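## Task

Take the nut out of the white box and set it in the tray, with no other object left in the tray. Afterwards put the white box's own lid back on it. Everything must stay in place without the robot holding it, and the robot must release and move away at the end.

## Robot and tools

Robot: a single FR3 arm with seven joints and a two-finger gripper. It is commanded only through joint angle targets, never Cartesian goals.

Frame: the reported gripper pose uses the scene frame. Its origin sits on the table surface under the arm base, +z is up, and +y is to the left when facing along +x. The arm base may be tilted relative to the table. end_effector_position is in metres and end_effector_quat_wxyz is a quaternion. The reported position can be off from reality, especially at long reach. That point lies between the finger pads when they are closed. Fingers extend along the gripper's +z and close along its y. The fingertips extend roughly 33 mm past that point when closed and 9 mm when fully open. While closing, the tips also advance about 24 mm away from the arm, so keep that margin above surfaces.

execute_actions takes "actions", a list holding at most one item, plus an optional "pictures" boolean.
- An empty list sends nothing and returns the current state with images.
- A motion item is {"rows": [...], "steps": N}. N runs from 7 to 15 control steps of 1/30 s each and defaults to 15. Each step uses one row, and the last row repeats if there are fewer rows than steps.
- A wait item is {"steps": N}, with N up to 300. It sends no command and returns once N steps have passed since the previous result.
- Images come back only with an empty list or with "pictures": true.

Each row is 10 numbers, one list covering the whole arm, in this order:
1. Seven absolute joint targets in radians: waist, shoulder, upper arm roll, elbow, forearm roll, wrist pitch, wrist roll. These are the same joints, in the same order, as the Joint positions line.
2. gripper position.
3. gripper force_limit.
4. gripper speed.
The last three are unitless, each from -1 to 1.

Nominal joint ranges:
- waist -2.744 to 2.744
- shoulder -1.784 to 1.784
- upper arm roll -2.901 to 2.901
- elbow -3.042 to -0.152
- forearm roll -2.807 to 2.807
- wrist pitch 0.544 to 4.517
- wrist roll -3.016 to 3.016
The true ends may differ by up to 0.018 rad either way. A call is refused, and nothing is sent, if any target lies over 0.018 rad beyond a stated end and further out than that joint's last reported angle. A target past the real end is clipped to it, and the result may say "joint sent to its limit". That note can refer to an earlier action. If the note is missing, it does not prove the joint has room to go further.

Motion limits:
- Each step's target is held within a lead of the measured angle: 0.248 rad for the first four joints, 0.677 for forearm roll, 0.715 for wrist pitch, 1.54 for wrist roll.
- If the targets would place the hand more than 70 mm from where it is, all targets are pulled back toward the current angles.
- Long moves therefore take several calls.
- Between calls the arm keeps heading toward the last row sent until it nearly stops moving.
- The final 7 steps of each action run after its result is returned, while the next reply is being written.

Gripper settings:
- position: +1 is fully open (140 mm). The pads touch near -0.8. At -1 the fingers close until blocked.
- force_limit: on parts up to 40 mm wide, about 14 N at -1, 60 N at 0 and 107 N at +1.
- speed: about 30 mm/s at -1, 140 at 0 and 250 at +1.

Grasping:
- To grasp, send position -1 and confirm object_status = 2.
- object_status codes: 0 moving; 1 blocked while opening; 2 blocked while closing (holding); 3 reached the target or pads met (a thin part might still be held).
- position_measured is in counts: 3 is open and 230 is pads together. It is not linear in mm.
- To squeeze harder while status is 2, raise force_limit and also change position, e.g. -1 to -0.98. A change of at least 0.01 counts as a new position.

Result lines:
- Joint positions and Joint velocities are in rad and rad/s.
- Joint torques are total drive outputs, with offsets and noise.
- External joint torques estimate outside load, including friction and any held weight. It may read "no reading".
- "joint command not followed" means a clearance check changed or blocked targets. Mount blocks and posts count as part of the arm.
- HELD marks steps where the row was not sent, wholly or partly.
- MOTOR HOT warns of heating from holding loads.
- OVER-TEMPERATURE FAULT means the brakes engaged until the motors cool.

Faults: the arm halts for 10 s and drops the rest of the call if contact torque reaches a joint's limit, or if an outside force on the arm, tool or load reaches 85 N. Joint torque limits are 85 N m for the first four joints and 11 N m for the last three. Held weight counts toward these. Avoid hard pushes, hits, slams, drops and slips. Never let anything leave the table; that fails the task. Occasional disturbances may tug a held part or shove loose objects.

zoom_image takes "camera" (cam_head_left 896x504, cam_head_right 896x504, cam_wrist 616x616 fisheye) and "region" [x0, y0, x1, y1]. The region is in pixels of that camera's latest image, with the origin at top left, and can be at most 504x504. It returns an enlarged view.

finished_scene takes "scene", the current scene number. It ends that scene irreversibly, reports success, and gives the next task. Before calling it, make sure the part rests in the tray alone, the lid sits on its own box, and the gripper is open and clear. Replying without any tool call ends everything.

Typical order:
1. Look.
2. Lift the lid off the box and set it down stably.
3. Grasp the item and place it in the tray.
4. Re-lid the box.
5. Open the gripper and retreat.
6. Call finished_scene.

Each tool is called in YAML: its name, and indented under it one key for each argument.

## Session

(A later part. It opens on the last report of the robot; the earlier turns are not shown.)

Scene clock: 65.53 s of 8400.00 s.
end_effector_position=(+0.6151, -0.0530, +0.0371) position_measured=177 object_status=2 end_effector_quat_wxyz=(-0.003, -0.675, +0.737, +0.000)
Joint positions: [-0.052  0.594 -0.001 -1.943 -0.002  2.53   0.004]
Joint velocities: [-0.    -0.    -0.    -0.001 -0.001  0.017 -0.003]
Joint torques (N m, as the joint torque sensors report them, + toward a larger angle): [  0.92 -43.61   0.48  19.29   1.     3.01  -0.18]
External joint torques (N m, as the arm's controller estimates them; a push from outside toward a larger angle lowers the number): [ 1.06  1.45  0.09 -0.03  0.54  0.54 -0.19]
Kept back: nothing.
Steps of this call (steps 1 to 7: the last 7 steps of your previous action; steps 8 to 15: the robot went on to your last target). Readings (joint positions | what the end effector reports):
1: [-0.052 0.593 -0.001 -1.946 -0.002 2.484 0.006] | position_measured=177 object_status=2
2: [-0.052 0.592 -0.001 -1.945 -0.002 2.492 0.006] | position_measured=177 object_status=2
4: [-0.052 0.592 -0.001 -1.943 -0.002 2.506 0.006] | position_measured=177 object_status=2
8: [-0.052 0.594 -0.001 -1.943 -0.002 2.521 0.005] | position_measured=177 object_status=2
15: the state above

execute_actions:
  actions:
    - {"rows":[[-0.05,0.55,0,-1.945,0,2.49,0,-1,-0.5,0],[-0.05,0.48,0,-1.948,0,2.43,0,-1,-0.5,0],[-0.05,0.4,0,-1.95,0,2.35,0,-1,-0.5,0],[-0.1,0.35,0,-2.0,0,2.35,0,-1,-0.5,0],[-0.2,0.3,0,-2.1,0,2.4,0,-1,-0.5,0]],"steps":15}

execute_actions:
  actions:
    - {"rows":[[-0.35,0.2,0,-2.3,0,2.5,0,-1,-0.5,0],[-0.35,0.2,0,-2.3,0,2.5,0,-1,-0.5,0],[-0.35,0.2,0,-2.3,0,2.5,0,-1,-0.5,0],[-0.5,0.1,0,-2.5,0,2.6,0,-1,-0.5,0]],"steps":15}

execute_actions:
  actions:
    - {"steps":15}
  pictures: true

Scene clock: 66.57 s of 8400.00 s.
end_effector_position=(+0.6007, -0.0963, +0.1346) position_measured=177 object_status=2 end_effector_quat_wxyz=(+0.014, -0.647, +0.762, -0.017)
Joint positions: [-0.137  0.356  0.01  -2.046 -0.002  2.443  0.003]
Joint velocities: [-0.732 -0.885 -0.097 -0.588  0.001 -0.232 -0.002]
Joint torques (N m, as the joint torque sensors report them, + toward a larger angle): [ -0.6  -29.99  -1.63  16.51   1.     1.93  -0.21]
External joint torques (N m, as the arm's controller estimates them; a push from outside toward a larger angle lowers the number): [-0.14 -0.72 -1.17 -1.8   0.45 -0.36 -0.2 ]
Steps of this call (steps 1 to 15: the robot went on to your last target; steps 16 to 23: nothing new was sent; steps 24 to 31: the first 8 steps of this action). Readings (joint positions | what the end effector reports):
24: [-0.052 0.590 -0.001 -1.945 -0.002 2.527 0.003] | position_measured=177 object_status=2
25: [-0.052 0.573 -0.001 -1.951 -0.002 2.510 0.003] | position_measured=177 object_status=2
27: [-0.056 0.507 0.002 -1.966 -0.002 2.469 0.003] | position_measured=177 object_status=2
31: the state above

Scene clock: 67.07 s of 8400.00 s.
end_effector_position=(+0.4352, -0.2172, +0.1168) position_measured=177 object_status=2 end_effector_quat_wxyz=(-0.009, -0.525, +0.851, +0.012)
Joint positions: [-0.432  0.143  0.002 -2.408 -0.002  2.517  0.003]
Joint velocities: [-0.946 -0.553 -0.128 -1.194  0.001  0.454 -0.001]
Joint torques (N m, as the joint torque sensors report them, + toward a larger angle): [  6.06 -29.49   4.93  21.17   1.03   3.64  -0.25]
External joint torques (N m, as the arm's controller estimates them; a push from outside toward a larger angle lowers the number): [-0.43 -0.28 -1.2  -2.53  0.65  0.54 -0.24]
Steps of this call (steps 1 to 7: the last 7 steps of your previous action; steps 8 to 15: the first 8 steps of this action). Readings (joint positions | what the end effector reports):
8: [-0.218 0.285 0.004 -2.123 -0.002 2.426 0.003] | position_measured=177 object_status=2
9: [-0.240 0.263 0.009 -2.166 -0.002 2.435 0.003] | position_measured=177 object_status=2
11: [-0.297 0.226 0.011 -2.241 -0.002 2.456 0.003] | position_measured=177 object_status=2
15: the state above

Scene clock: 67.57 s of 8400.00 s.
end_effector_position=(+0.4036, -0.2386, +0.1105) position_measured=177 object_status=2 end_effector_quat_wxyz=(-0.002, -0.495, +0.869, +0.001)
Joint positions: [-0.5    0.102 -0.001 -2.498 -0.001  2.593  0.003]
Joint velocities: [-0.001 -0.    -0.001 -0.002 -0.001  0.028 -0.   ]
Joint torques (N m, as the joint torque sensors report them, + toward a larger angle): [  0.74 -30.1    0.23  15.51   0.9    2.91  -0.24]
External joint torques (N m, as the arm's controller estimates them; a push from outside toward a larger angle lowers the number): [ 0.92 -0.43  0.32 -2.99  0.48  0.43 -0.24]
Kept back: nothing.
Steps of this call (steps 1 to 7: the last 7 steps of your previous action; steps 8 to 15: the robot went on to your last target). Readings (joint positions | what the end effector reports):
1: [-0.459 0.128 -0.003 -2.440 -0.002 2.531 0.003] | position_measured=177 object_status=2
2: [-0.479 0.120 -0.007 -2.462 -0.001 2.541 0.003] | position_measured=177 object_status=2
4: [-0.497 0.111 -0.009 -2.485 -0.001 2.558 0.003] | position_measured=177 object_status=2
8: [-0.500 0.104 -0.003 -2.496 -0.001 2.579 0.003] | position_measured=177 object_status=2
15: the state above

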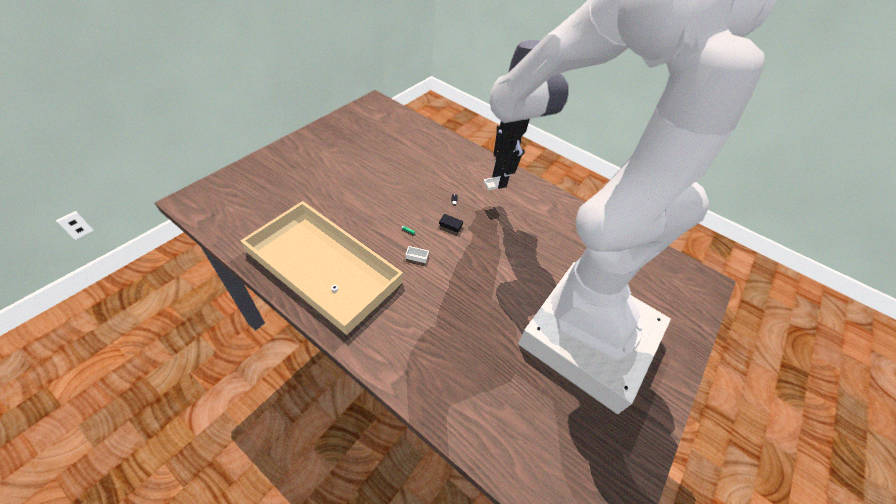

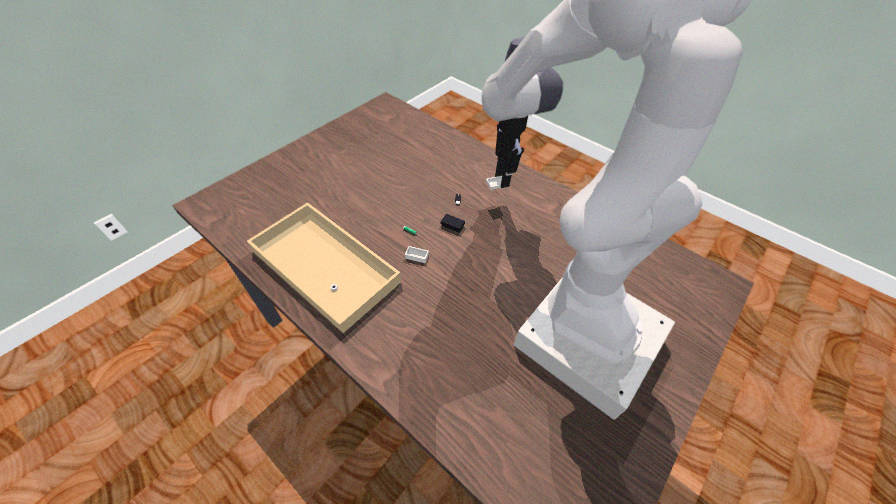

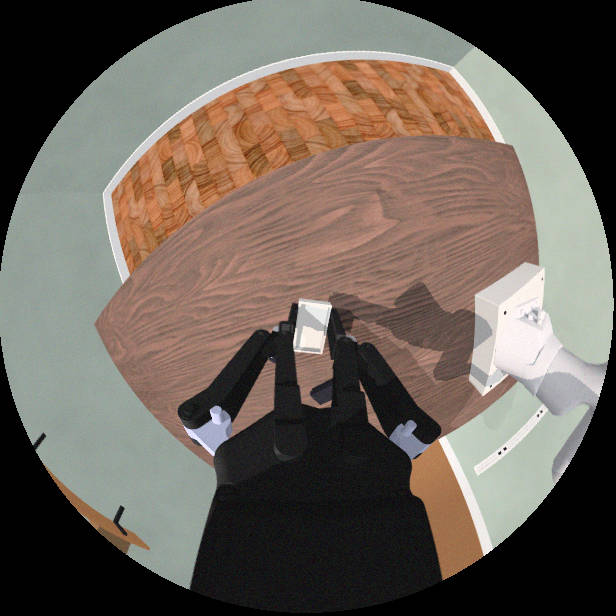

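execute_actions:
  actions:
    - {"rows":[[-0.5,0.16,0,-2.498,0,2.655,0,-1,-0.5,0],[-0.5,0.21,0,-2.496,0,2.705,0,-1,-0.5,0],[-0.5,0.25,0,-2.494,0,2.745,0,-1,-0.5,0],[-0.5,0.28,0,-2.492,0,2.772,0,-1,-0.5,0],[-0.5,0.297,0,-2.49,0,2.787,0,-1,-0.5,0]],"steps":15}

execute_actions:
  actions:
    - {"steps":12}

execute_actions:
  actions:
    - {"rows":[[-0.5,0.297,0,-2.49,0,2.787,0,-0.1,0,0]],"steps":12}

execute_actions:
  actions:
    - {"rows":[[-0.5,0.2,0,-2.495,0,2.7,0,-0.1,0,0],[-0.5,0.1,0,-2.5,0,2.6,0,-0.1,0,0],[-0.5,0.05,0,-2.5,0,2.55,0,-0.1,0,0],[-0.5,0.05,0,-2.5,0,2.55,0,-0.1,0,0],[-0.5,0.05,0,-2.5,0,2.55,0,-0.1,0,0],[-0.487,0.05,0,-2.5,0,2.55,1.567,0.4,0,0]],"steps":15}

execute_actions:
  actions:
    - {"steps":35}
  pictures: true

Scene clock: 68.37 s of 8400.00 s.
end_effector_position=(+0.3889, -0.2300, +0.0362) position_measured=177 object_status=2 end_effector_quat_wxyz=(-0.014, -0.495, +0.869, +0.022)
Joint positions: [-0.5    0.288 -0.001 -2.494 -0.001  2.728  0.003]
Joint velocities: [-0.     0.269  0.    -0.022  0.001  0.296 -0.001]
Joint torques (N m, as the joint torque sensors report them, + toward a larger angle): [  0.52 -41.29   0.28  19.32   0.68   3.81  -0.27]
External joint torques (N m, as the arm's controller estimates them; a push from outside toward a larger angle lowers the number): [ 0.57  0.63  0.05 -1.44  0.38  0.42 -0.27]
Steps of this call (steps 1 to 15: the robot went on to your last target; step 16: nothing new was sent; steps 17 to 24: the first 8 steps of this action). Readings (joint positions | what the end effector reports):
17: [-0.500 0.109 -0.001 -2.496 -0.001 2.606 0.003] | position_measured=177 object_status=2
18: [-0.500 0.129 -0.001 -2.492 -0.001 2.624 0.003] | position_measured=177 object_status=2
20: [-0.500 0.195 -0.001 -2.489 -0.001 2.668 0.003] | position_measured=177 object_status=2
24: the state above

Scene clock: 68.77 s of 8400.00 s.
end_effector_position=(+0.4021, -0.2377, +0.0374) position_measured=177 object_status=2 end_effector_quat_wxyz=(-0.002, -0.495, +0.869, +0.002)
Joint positions: [-0.5    0.295 -0.001 -2.492 -0.001  2.779  0.003]
Joint velocities: [-0.002 -0.    -0.001  0.    -0.001  0.033 -0.   ]
Joint torques (N m, as the joint torque sensors report them, + toward a larger angle): [  0.6  -31.01   0.74  15.84   0.78   2.97  -0.24]
External joint torques (N m, as the arm's controller estimates them; a push from outside toward a larger angle lowers the number): [ 0.74  1.88  0.6   0.42  0.49  0.49 -0.24]
Kept back: nothing.
Steps of this call (steps 1 to 7: the last 7 steps of your previous action; steps 8 to 12: the robot went on to your last target). Readings (joint positions | what the end effector reports):
1: [-0.500 0.294 -0.001 -2.494 -0.001 2.737 0.003] | position_measured=177 object_status=2
2: [-0.500 0.294 -0.001 -2.494 -0.001 2.744 0.003] | position_measured=177 object_status=2
4: [-0.500 0.294 -0.001 -2.493 -0.001 2.758 0.003] | position_measured=177 object_status=2
8: [-0.500 0.295 -0.001 -2.492 -0.001 2.773 0.003] | position_measured=177 object_status=2
12: the state above

Scene clock: 68.93 s of 8400.00 s.
end_effector_position=(+0.4030, -0.2382, +0.0377) position_measured=149 object_status=0 end_effector_quat_wxyz=(-0.002, -0.495, +0.869, +0.000)
Joint positions: [-0.5    0.295 -0.001 -2.492 -0.001  2.783  0.003]
Joint velocities: [ 0.002 -0.     0.    -0.     0.     0.013  0.002]
Joint torques (N m, as the joint torque sensors report them, + toward a larger angle): [  0.12 -31.94   0.24  15.8    0.74   2.82  -0.23]
External joint torques (N m, as the arm's controller estimates them; a push from outside toward a larger angle lowers the number): [ 0.14  0.89  0.    0.39  0.46  0.32 -0.23]
Steps of this call (steps 1 to 5: the first 5 steps of this action). Readings (joint positions | what the end effector reports):
1: [-0.500 0.295 -0.001 -2.492 -0.001 2.780 0.003] | position_measured=177 object_status=0
2: [-0.500 0.295 -0.001 -2.492 -0.001 2.781 0.003] | position_measured=177 object_status=0
4: [-0.500 0.295 -0.001 -2.492 -0.001 2.782 0.003] | position_measured=157 object_status=0
5: the state above

Scene clock: 69.43 s of 8400.00 s.
end_effector_position=(+0.4262, -0.2483, +0.1381) position_measured=128 object_status=0 end_effector_quat_wxyz=(+0.024, -0.311, +0.950, -0.028)
Joint positions: [-0.493  0.053 -0.001 -2.492 -0.001  2.616  0.412]
Joint velocities: [ 0.06  -0.192  0.01  -0.001  0.001 -0.351  3.813]
Joint torques (N m, as the joint torque sensors report them, + toward a larger angle): [  1.9  -20.6   -0.65  12.85   0.91   1.5    0.91]
External joint torques (N m, as the arm's controller estimates them; a push from outside toward a larger angle lowers the number): [ 2.44 -0.9  -0.17 -0.55  0.49 -0.33  0.97]
Steps of this call (steps 1 to 7: the last 7 steps of your previous action; steps 8 to 15: the first 8 steps of this action). Readings (joint positions | what the end effector reports):
8: [-0.500 0.284 -0.001 -2.496 -0.001 2.771 0.003] | position_measured=141 object_status=0
9: [-0.500 0.248 -0.001 -2.504 -0.001 2.740 0.003] | position_measured=141 object_status=3
11: [-0.500 0.148 -0.001 -2.505 -0.001 2.681 0.003] | position_measured=141 object_status=3
15: the state above

Scene clock: 70.60 s of 8400.00 s.
end_effector_position=(+0.4079, -0.2353, +0.1315) position_measured=78 object_status=3 end_effector_quat_wxyz=(+0.004, +0.242, +0.970, -0.002)
Joint positions: [-0.49   0.049 -0.001 -2.498 -0.001  2.553  1.539]
Joint velocities: [ 0.001 -0.     0.    -0.001  0.002  0.     0.083]
Joint torques (N m, as the joint torque sensors report them, + toward a larger angle): [  1.47 -27.74  -0.28  17.45   0.94   2.16   0.08]
External joint torques (N m, as the arm's controller estimates them; a push from outside toward a larger angle lowers the number): [ 1.51  0.72 -0.29 -1.68  0.48 -0.27  0.08]
Kept back: nothing.
Steps of this call (steps 1 to 7: the last 7 steps of your previous action; steps 8 to 35: the robot went on to your last target). Readings (joint positions | what the end effector reports):
1: [-0.492 0.050 -0.001 -2.492 -0.001 2.606 0.532] | position_measured=121 object_status=0
2: [-0.491 0.049 -0.001 -2.493 -0.001 2.597 0.639] | position_measured=113 object_status=0
4: [-0.490 0.049 -0.001 -2.496 -0.001 2.582 0.821] | position_measured=98 object_status=0
8: [-0.490 0.049 -0.001 -2.498 -0.001 2.565 1.085] | position_measured=78 object_status=0
35: the state above

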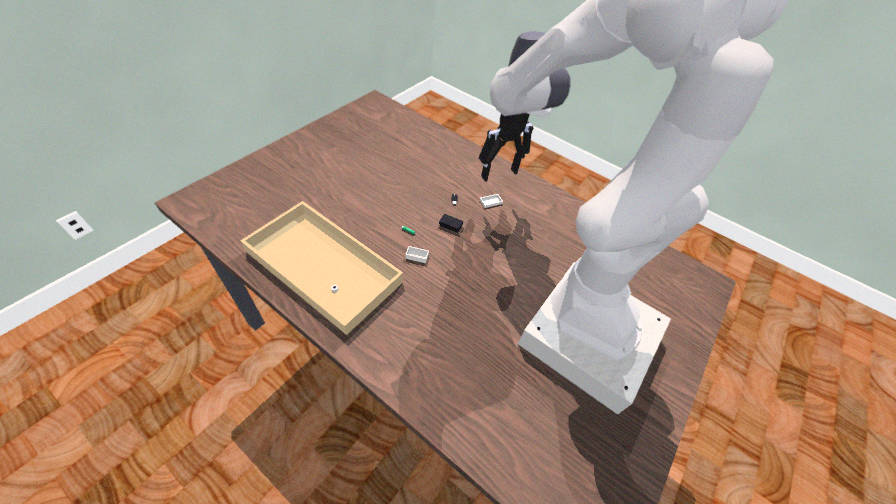

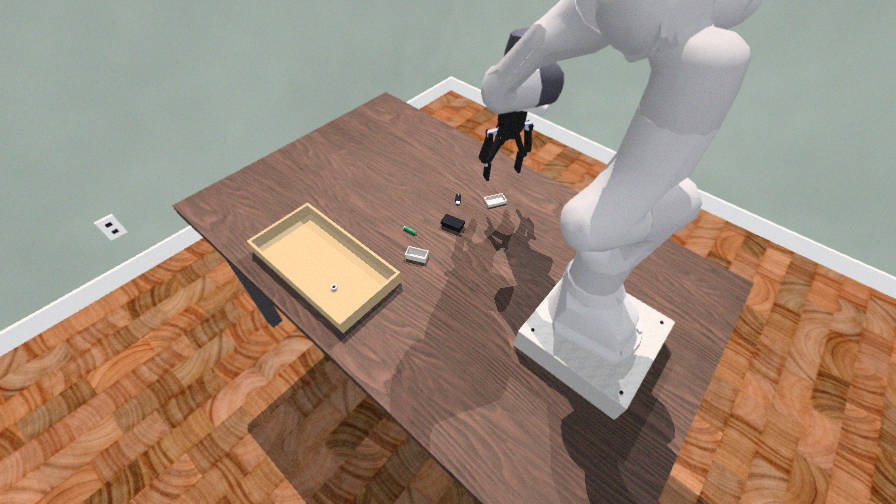

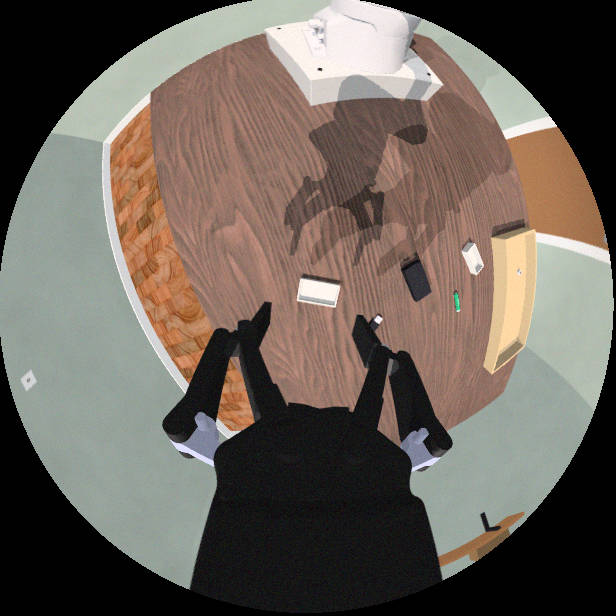

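execute_actions:
  actions:
    - {"rows":[[-0.47,0.4,0,-1.9,0,1.9,1.7,0.2,0,0]],"steps":15}

execute_actions:
  actions:
    - {"rows":[[-0.47,0.7,0,-1.5,0,1.5,1.7,0.2,0,0]],"steps":15}

execute_actions:
  actions:
    - {"rows":[[-0.47,0.98,0,-1.166,0,1.3,1.7,0.2,0,0]],"steps":15}

execute_actions:
  actions:
    - {"steps":25}
  pictures: true

Scene clock: 71.87 s of 8400.00 s.
end_effector_position=(+0.4243, -0.2363, +0.1056) position_measured=104 object_status=0 end_effector_quat_wxyz=(-0.163, +0.274, +0.947, +0.036)
Joint positions: [-0.474  0.384 -0.001 -2.046 -0.002  2.092  1.628]
Joint velocities: [ 0.025  0.537 -0.     1.746  0.002 -1.131  0.226]
Joint torques (N m, as the joint torque sensors report them, + toward a larger angle): [  1.65 -56.36   0.5   20.26   1.02   0.61   0.2 ]
External joint torques (N m, as the arm's controller estimates them; a push from outside toward a larger angle lowers the number): [ 2.39  2.22  0.73 -0.53  0.49 -0.63  0.18]
Steps of this call (steps 1 to 30: the robot went on to your last target; steps 31 to 38: the first 8 steps of this action). Readings (joint positions | what the end effector reports):
31: [-0.488 0.068 -0.001 -2.470 -0.002 2.507 1.568] | position_measured=78 object_status=0
32: [-0.486 0.106 -0.001 -2.426 -0.002 2.451 1.575] | position_measured=84 object_status=0
34: [-0.482 0.202 -0.001 -2.322 -0.002 2.328 1.591] | position_measured=99 object_status=0
38: the state above

Scene clock: 72.37 s of 8400.00 s.
end_effector_position=(+0.4415, -0.2448, +0.1205) position_measured=104 object_status=3 end_effector_quat_wxyz=(-0.301, +0.289, +0.907, +0.058)
Joint positions: [-0.472  0.696 -0.    -1.533 -0.002  1.603  1.683]
Joint velocities: [-0.001  0.176  0.     0.321  0.    -0.612  0.046]
Joint torques (N m, as the joint torque sensors report them, + toward a larger angle): [  2.26 -53.93   0.1   23.17   1.2    0.24   0.23]
External joint torques (N m, as the arm's controller estimates them; a push from outside toward a larger angle lowers the number): [ 2.23  2.92 -0.62 -0.67  0.48 -0.51  0.22]
Steps of this call (steps 1 to 7: the last 7 steps of your previous action; steps 8 to 15: the first 8 steps of this action). Readings (joint positions | what the end effector reports):
8: [-0.473 0.425 -0.000 -1.852 -0.002 1.895 1.668] | position_measured=104 object_status=3
9: [-0.472 0.488 -0.000 -1.771 -0.002 1.828 1.671] | position_measured=104 object_status=3
11: [-0.472 0.610 -0.000 -1.631 -0.002 1.724 1.676] | position_measured=104 object_status=3
15: the state above

Scene clock: 72.87 s of 8400.00 s.
end_effector_position=(+0.4356, -0.2412, +0.0864) position_measured=104 object_status=3 end_effector_quat_wxyz=(-0.392, +0.283, +0.872, +0.074)
Joint positions: [-0.472  0.981 -0.    -1.192 -0.001  1.35   1.694]
Joint velocities: [ 0.001  0.166  0.001  0.203  0.001 -0.296  0.009]
Joint torques (N m, as the joint torque sensors report them, + toward a larger angle): [  2.35 -62.15   0.46  25.68   1.19  -0.21  -0.1 ]
External joint torques (N m, as the arm's controller estimates them; a push from outside toward a larger angle lowers the number): [ 2.28  2.22 -0.5   0.21  0.38 -0.36 -0.12]
Steps of this call (steps 1 to 7: the last 7 steps of your previous action; steps 8 to 15: the first 8 steps of this action). Readings (joint positions | what the end effector reports):
8: [-0.472 0.739 -0.000 -1.440 -0.002 1.486 1.691] | position_measured=104 object_status=3
9: [-0.472 0.803 -0.000 -1.356 -0.001 1.455 1.692] | position_measured=104 object_status=3
11: [-0.472 0.906 -0.000 -1.251 -0.001 1.408 1.693] | position_measured=104 object_status=3
15: the state above

Scene clock: 73.70 s of 8400.00 s.
end_effector_position=(+0.4333, -0.2399, +0.0998) position_measured=104 object_status=3 end_effector_quat_wxyz=(-0.402, +0.283, +0.868, +0.076)
Joint positions: [-0.472  0.98  -0.    -1.168 -0.001  1.303  1.697]
Joint velocities: [-0.001 -0.002  0.002  0.001 -0.    -0.003  0.   ]
Joint torques (N m, as the joint torque sensors report them, + toward a larger angle): [  1.37 -52.82   0.04  20.64   1.12  -0.53   0.13]
External joint torques (N m, as the arm's controller estimates them; a push from outside toward a larger angle lowers the number): [ 1.47  0.95 -0.7  -0.17  0.43 -0.33  0.12]
Kept back: nothing.
Steps of this call (steps 1 to 7: the last 7 steps of your previous action; steps 8 to 25: the robot went on to your last target). Readings (joint positions | what the end effector reports):
1: [-0.472 0.985 -0.000 -1.186 -0.001 1.341 1.694] | position_measured=104 object_status=3
2: [-0.472 0.985 -0.000 -1.181 -0.001 1.334 1.695] | position_measured=104 object_status=3
4: [-0.472 0.983 -0.000 -1.174 -0.001 1.324 1.695] | position_measured=104 object_status=3
8: [-0.472 0.980 -0.000 -1.168 -0.001 1.312 1.696] | position_measured=104 object_status=3
25: the state above

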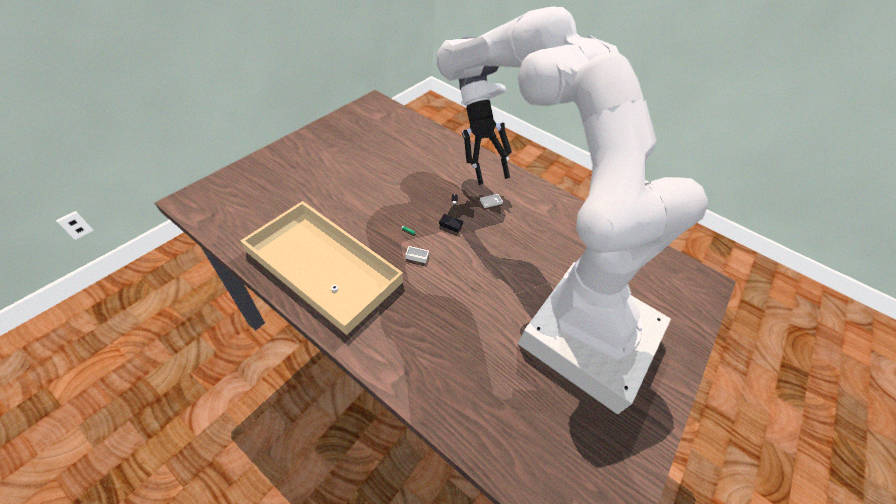

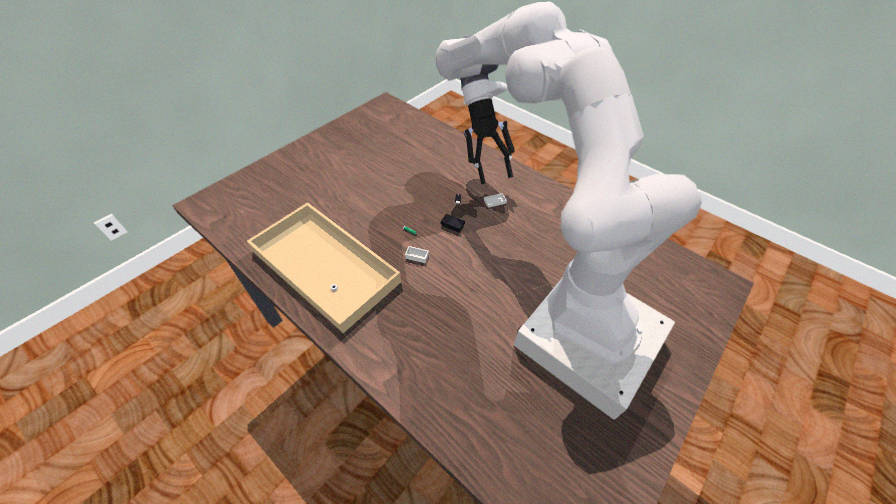

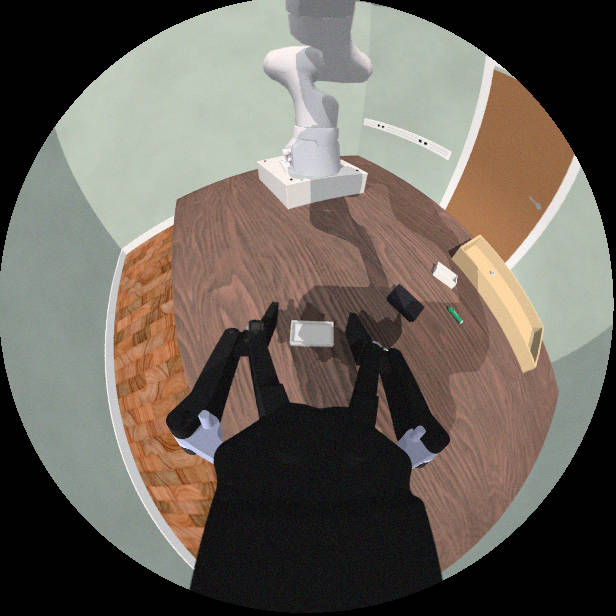

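execute_actions:
  actions: []

Scene clock: 74.80 s of 8400.00 s.
end_effector_position=(+0.4332, -0.2398, +0.0999) position_measured=104 object_status=3 end_effector_quat_wxyz=(-0.402, +0.283, +0.867, +0.076)
Joint positions: [-0.472  0.98  -0.    -1.168 -0.001  1.302  1.697]
Joint velocities: [ 0.001 -0.001  0.     0.    -0.002  0.001  0.001]
Joint torques (N m, as the joint torque sensors report them, + toward a larger angle): [  1.71 -53.18  -0.4   20.8    1.15  -0.59   0.07]
External joint torques (N m, as the arm's controller estimates them; a push from outside toward a larger angle lowers the number): [ 1.51  0.56 -1.3   0.02  0.45 -0.39  0.05]
Kept back: nothing.
Steps of this call (steps 1 to 15: the robot went on to your last target; steps 16 to 33: nothing new was sent). Readings (joint positions | what the end effector reports):
1: [-0.472 0.980 -0.000 -1.168 -0.001 1.303 1.697] | position_measured=104 object_status=3
2: [-0.472 0.980 -0.000 -1.168 -0.001 1.303 1.697] | position_measured=104 object_status=3
4: [-0.472 0.980 -0.000 -1.168 -0.001 1.303 1.697] | position_measured=104 object_status=3
8: [-0.472 0.980 -0.000 -1.168 -0.001 1.303 1.697] | position_measured=104 object_status=3
33: the state above
The arm was judged still, so your last target was given up. Only a new action makes it travel on or press farther. Fingers that are still opening or closing keep moving.

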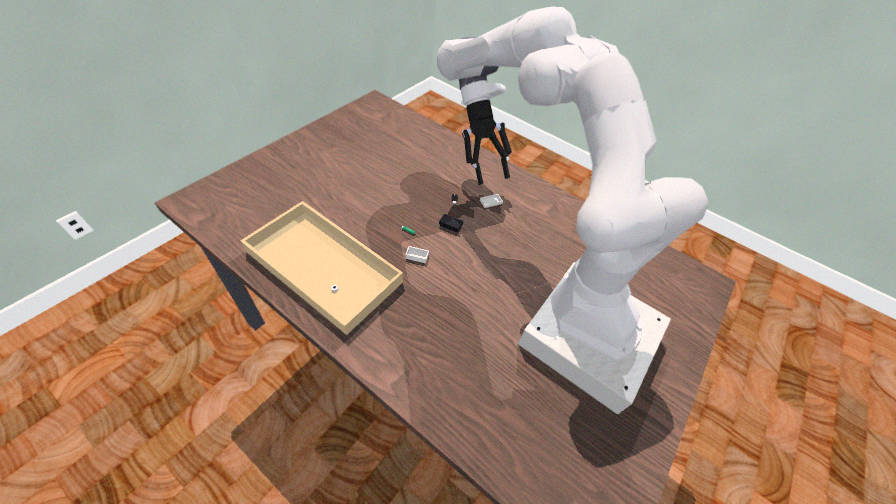

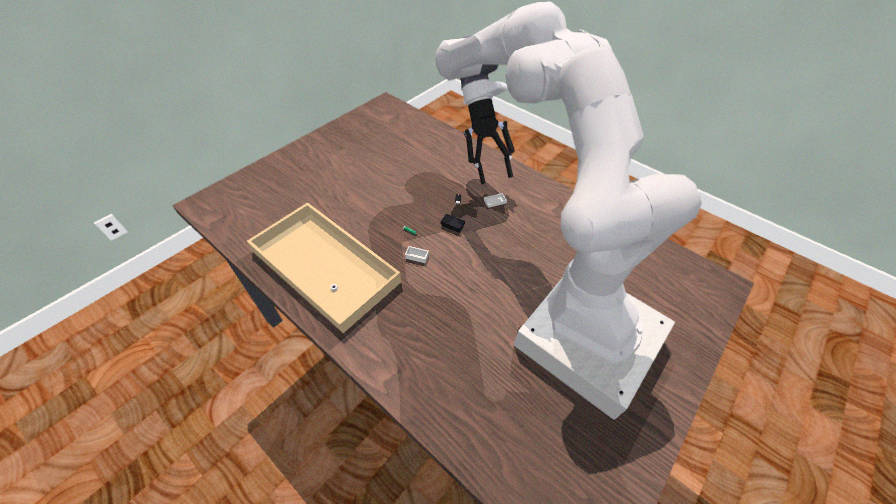

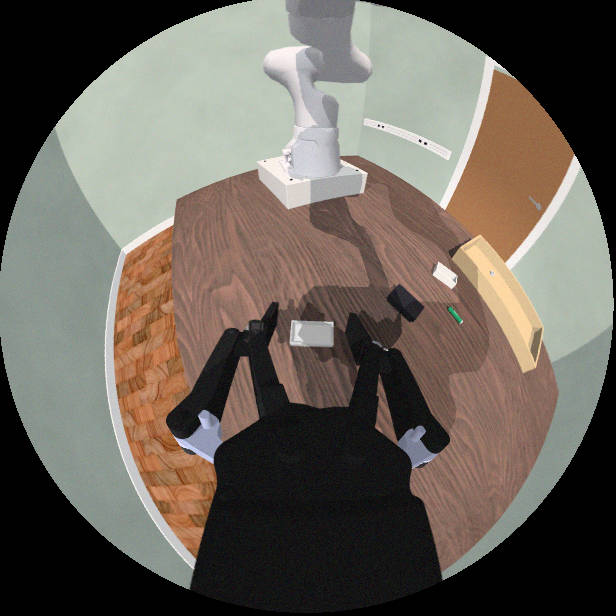

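execute_actions:
  actions:
    - {"rows":[[-0.47,1.04,0,-1.166,0,1.36,1.70,0.2,-0.3,0],[-0.47,1.04,0,-1.166,0,1.36,1.70,0.2,-0.3,0],[-0.47,1.04,0,-1.166,0,1.36,1.70,0.2,-0.3,0],[-0.47,1.04,0,-1.166,0,1.36,1.70,0.2,-0.3,0],[-0.47,1.099,0,-1.166,0,1.415,1.70,0.2,-0.3,0]],"steps":15}

execute_actions:
  actions: []

Scene clock: 75.67 s of 8400.00 s.
end_effector_position=(+0.4208, -0.2331, +0.0362) position_measured=104 object_status=3 end_effector_quat_wxyz=(-0.415, +0.281, +0.862, +0.078)
Joint positions: [-0.472  1.084 -0.    -1.165 -0.001  1.375  1.697]
Joint velocities: [-0.001  0.376  0.    -0.078 -0.001  0.214  0.   ]
Joint torques (N m, as the joint torque sensors report them, + toward a larger angle): [  2.13 -63.03   0.86  21.19   1.09   0.25   0.12]
External joint torques (N m, as the arm's controller estimates them; a push from outside toward a larger angle lowers the number): [ 2.33  2.14  0.04 -3.86  0.37  0.39  0.1 ]
Steps of this call (steps 1 to 18: nothing new was sent; steps 19 to 26: the first 8 steps of this action). Readings (joint positions | what the end effector reports):
19: [-0.472 0.985 -0.000 -1.164 -0.001 1.310 1.697] | position_measured=104 object_status=3
20: [-0.472 0.996 -0.000 -1.161 -0.001 1.319 1.697] | position_measured=104 object_status=3
22: [-0.472 1.020 -0.000 -1.163 -0.001 1.332 1.697] | position_measured=104 object_status=3
26: the state above

Scene clock: 75.90 s of 8400.00 s.
end_effector_position=(+0.4223, -0.2340, +0.0303) position_measured=104 object_status=3 end_effector_quat_wxyz=(-0.411, +0.281, +0.864, +0.078)
Joint positions: [-0.472  1.091 -0.    -1.164 -0.001  1.39   1.694]
Joint velocities: [ 0.     0.001 -0.001  0.     0.001 -0.    -0.005]
Joint torques (N m, as the joint torque sensors report them, + toward a larger angle): [  1.85 -48.25   0.45  17.62   1.01   3.52   0.33]
External joint torques (N m, as the arm's controller estimates them; a push from outside toward a larger angle lowers the number): [ 1.96  5.62 -0.32 -2.18  0.37  3.8   0.31]
Kept back: nothing.
Steps of this call (steps 1 to 7: the last 7 steps of your previous action). Readings (joint positions | what the end effector reports):
1: [-0.472 1.094 -0.000 -1.168 -0.001 1.382 1.697] | position_measured=104 object_status=3
2: [-0.472 1.094 -0.000 -1.165 -0.001 1.381 1.695] | position_measured=104 object_status=3
4: [-0.472 1.091 -0.000 -1.164 -0.001 1.389 1.695] | position_measured=104 object_status=3
7: the state above

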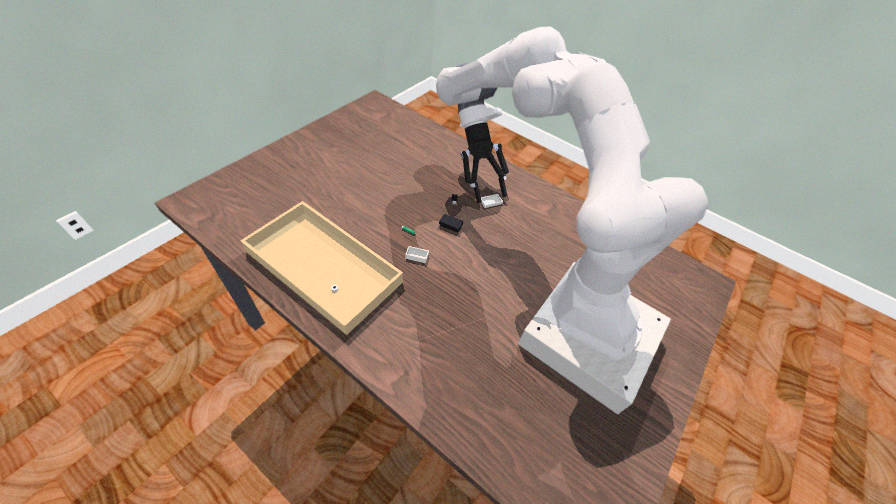

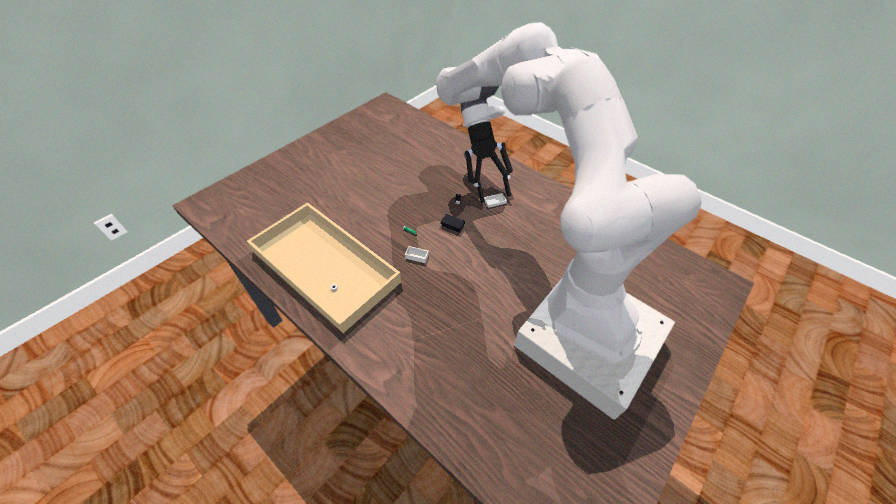

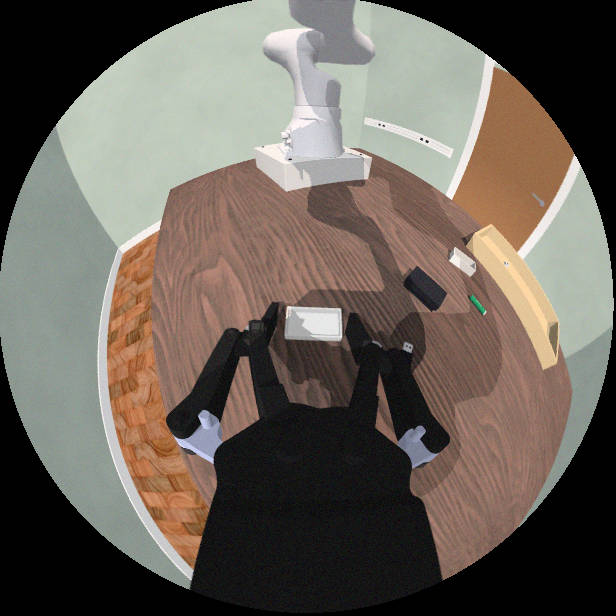

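execute_actions:
  actions:
    - {"rows":[[-0.472,1.083,0,-1.166,0,1.385,1.70,-1,-0.3,-0.3]],"steps":15}

execute_actions:
  actions:
    - {"rows":[[-0.472,0.95,0,-1.25,0,1.385,1.70,-1,-0.3,-0.3]],"steps":15}
  pictures: true

Scene clock: 76.40 s of 8400.00 s.
end_effector_position=(+0.4243, -0.2346, +0.0340) position_measured=136 object_status=0 end_effector_quat_wxyz=(-0.408, +0.282, +0.865, +0.078)
Joint positions: [-0.472  1.084  0.    -1.164 -0.     1.388  1.695]
Joint velocities: [-0.     0.    -0.001  0.    -0.001 -0.001  0.005]
Joint torques (N m, as the joint torque sensors report them, + toward a larger angle): [  1.08 -54.44   0.1   17.7    0.88  -0.58   0.13]
External joint torques (N m, as the arm's controller estimates them; a push from outside toward a larger angle lowers the number): [ 1.29 -0.67 -0.6  -2.11  0.25 -0.31  0.12]
Steps of this call (steps 1 to 7: the robot went on to your last target; steps 8 to 15: the first 8 steps of this action). Readings (joint positions | what the end effector reports):
8: [-0.472 1.090 -0.000 -1.164 -0.000 1.388 1.694] | position_measured=104 object_status=0
9: [-0.472 1.088 0.000 -1.164 -0.000 1.388 1.694] | position_measured=108 object_status=0
11: [-0.472 1.085 0.000 -1.164 -0.000 1.388 1.694] | position_measured=120 object_status=0
15: the state above

Scene clock: 76.90 s of 8400.00 s.
end_effector_position=(+0.4369, -0.2416, +0.0892) position_measured=136 object_status=2 end_effector_quat_wxyz=(-0.381, +0.286, +0.876, +0.072)
Joint positions: [-0.472  0.945 -0.    -1.239 -0.     1.386  1.696]
Joint velocities: [ 0.001 -0.106 -0.    -0.026 -0.    -0.     0.001]
Joint torques (N m, as the joint torque sensors report them, + toward a larger angle): [  0.38 -43.37   1.01  12.79   0.79  -0.1    0.  ]
External joint torques (N m, as the arm's controller estimates them; a push from outside toward a larger angle lowers the number): [ 0.47  0.28  0.41 -3.24  0.23  0.26 -0.01]
Steps of this call (steps 1 to 7: the last 7 steps of your previous action; steps 8 to 15: the first 8 steps of this action). Readings (joint positions | what the end effector reports):
8: [-0.472 1.067 -0.000 -1.190 -0.000 1.390 1.696] | position_measured=136 object_status=2
9: [-0.472 1.040 -0.000 -1.216 -0.000 1.387 1.696] | position_measured=136 object_status=2
11: [-0.472 0.991 -0.000 -1.235 -0.000 1.386 1.696] | position_measured=136 object_status=2
15: the state above

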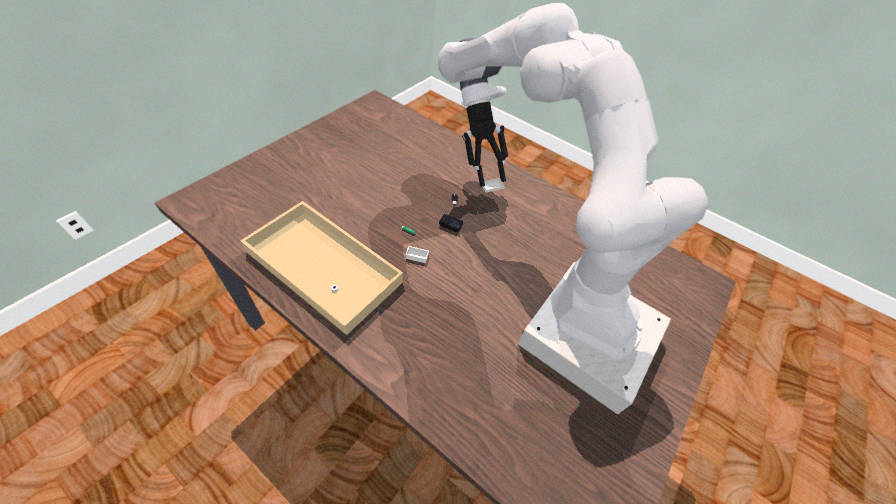

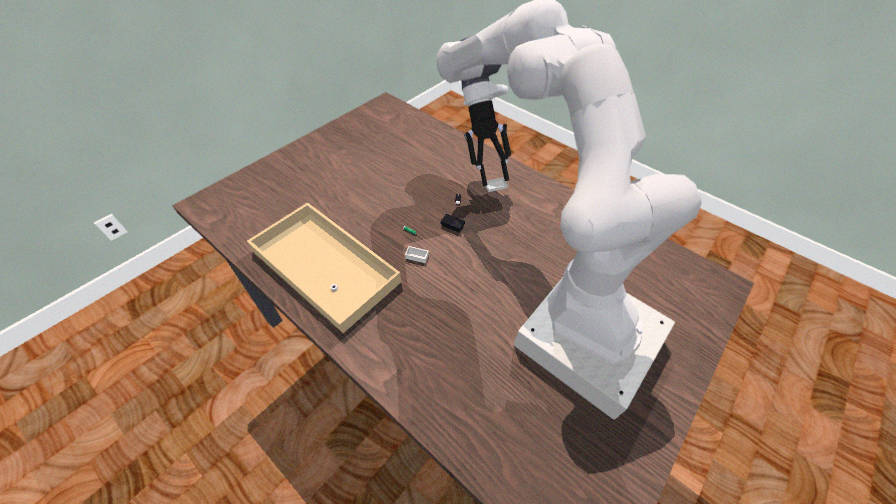

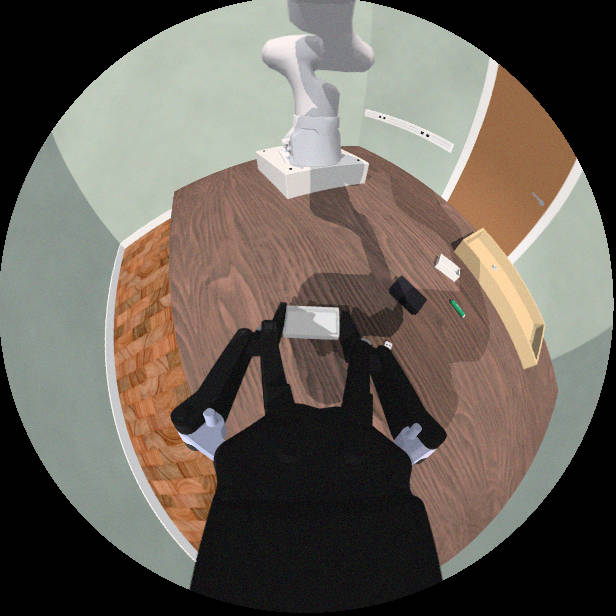

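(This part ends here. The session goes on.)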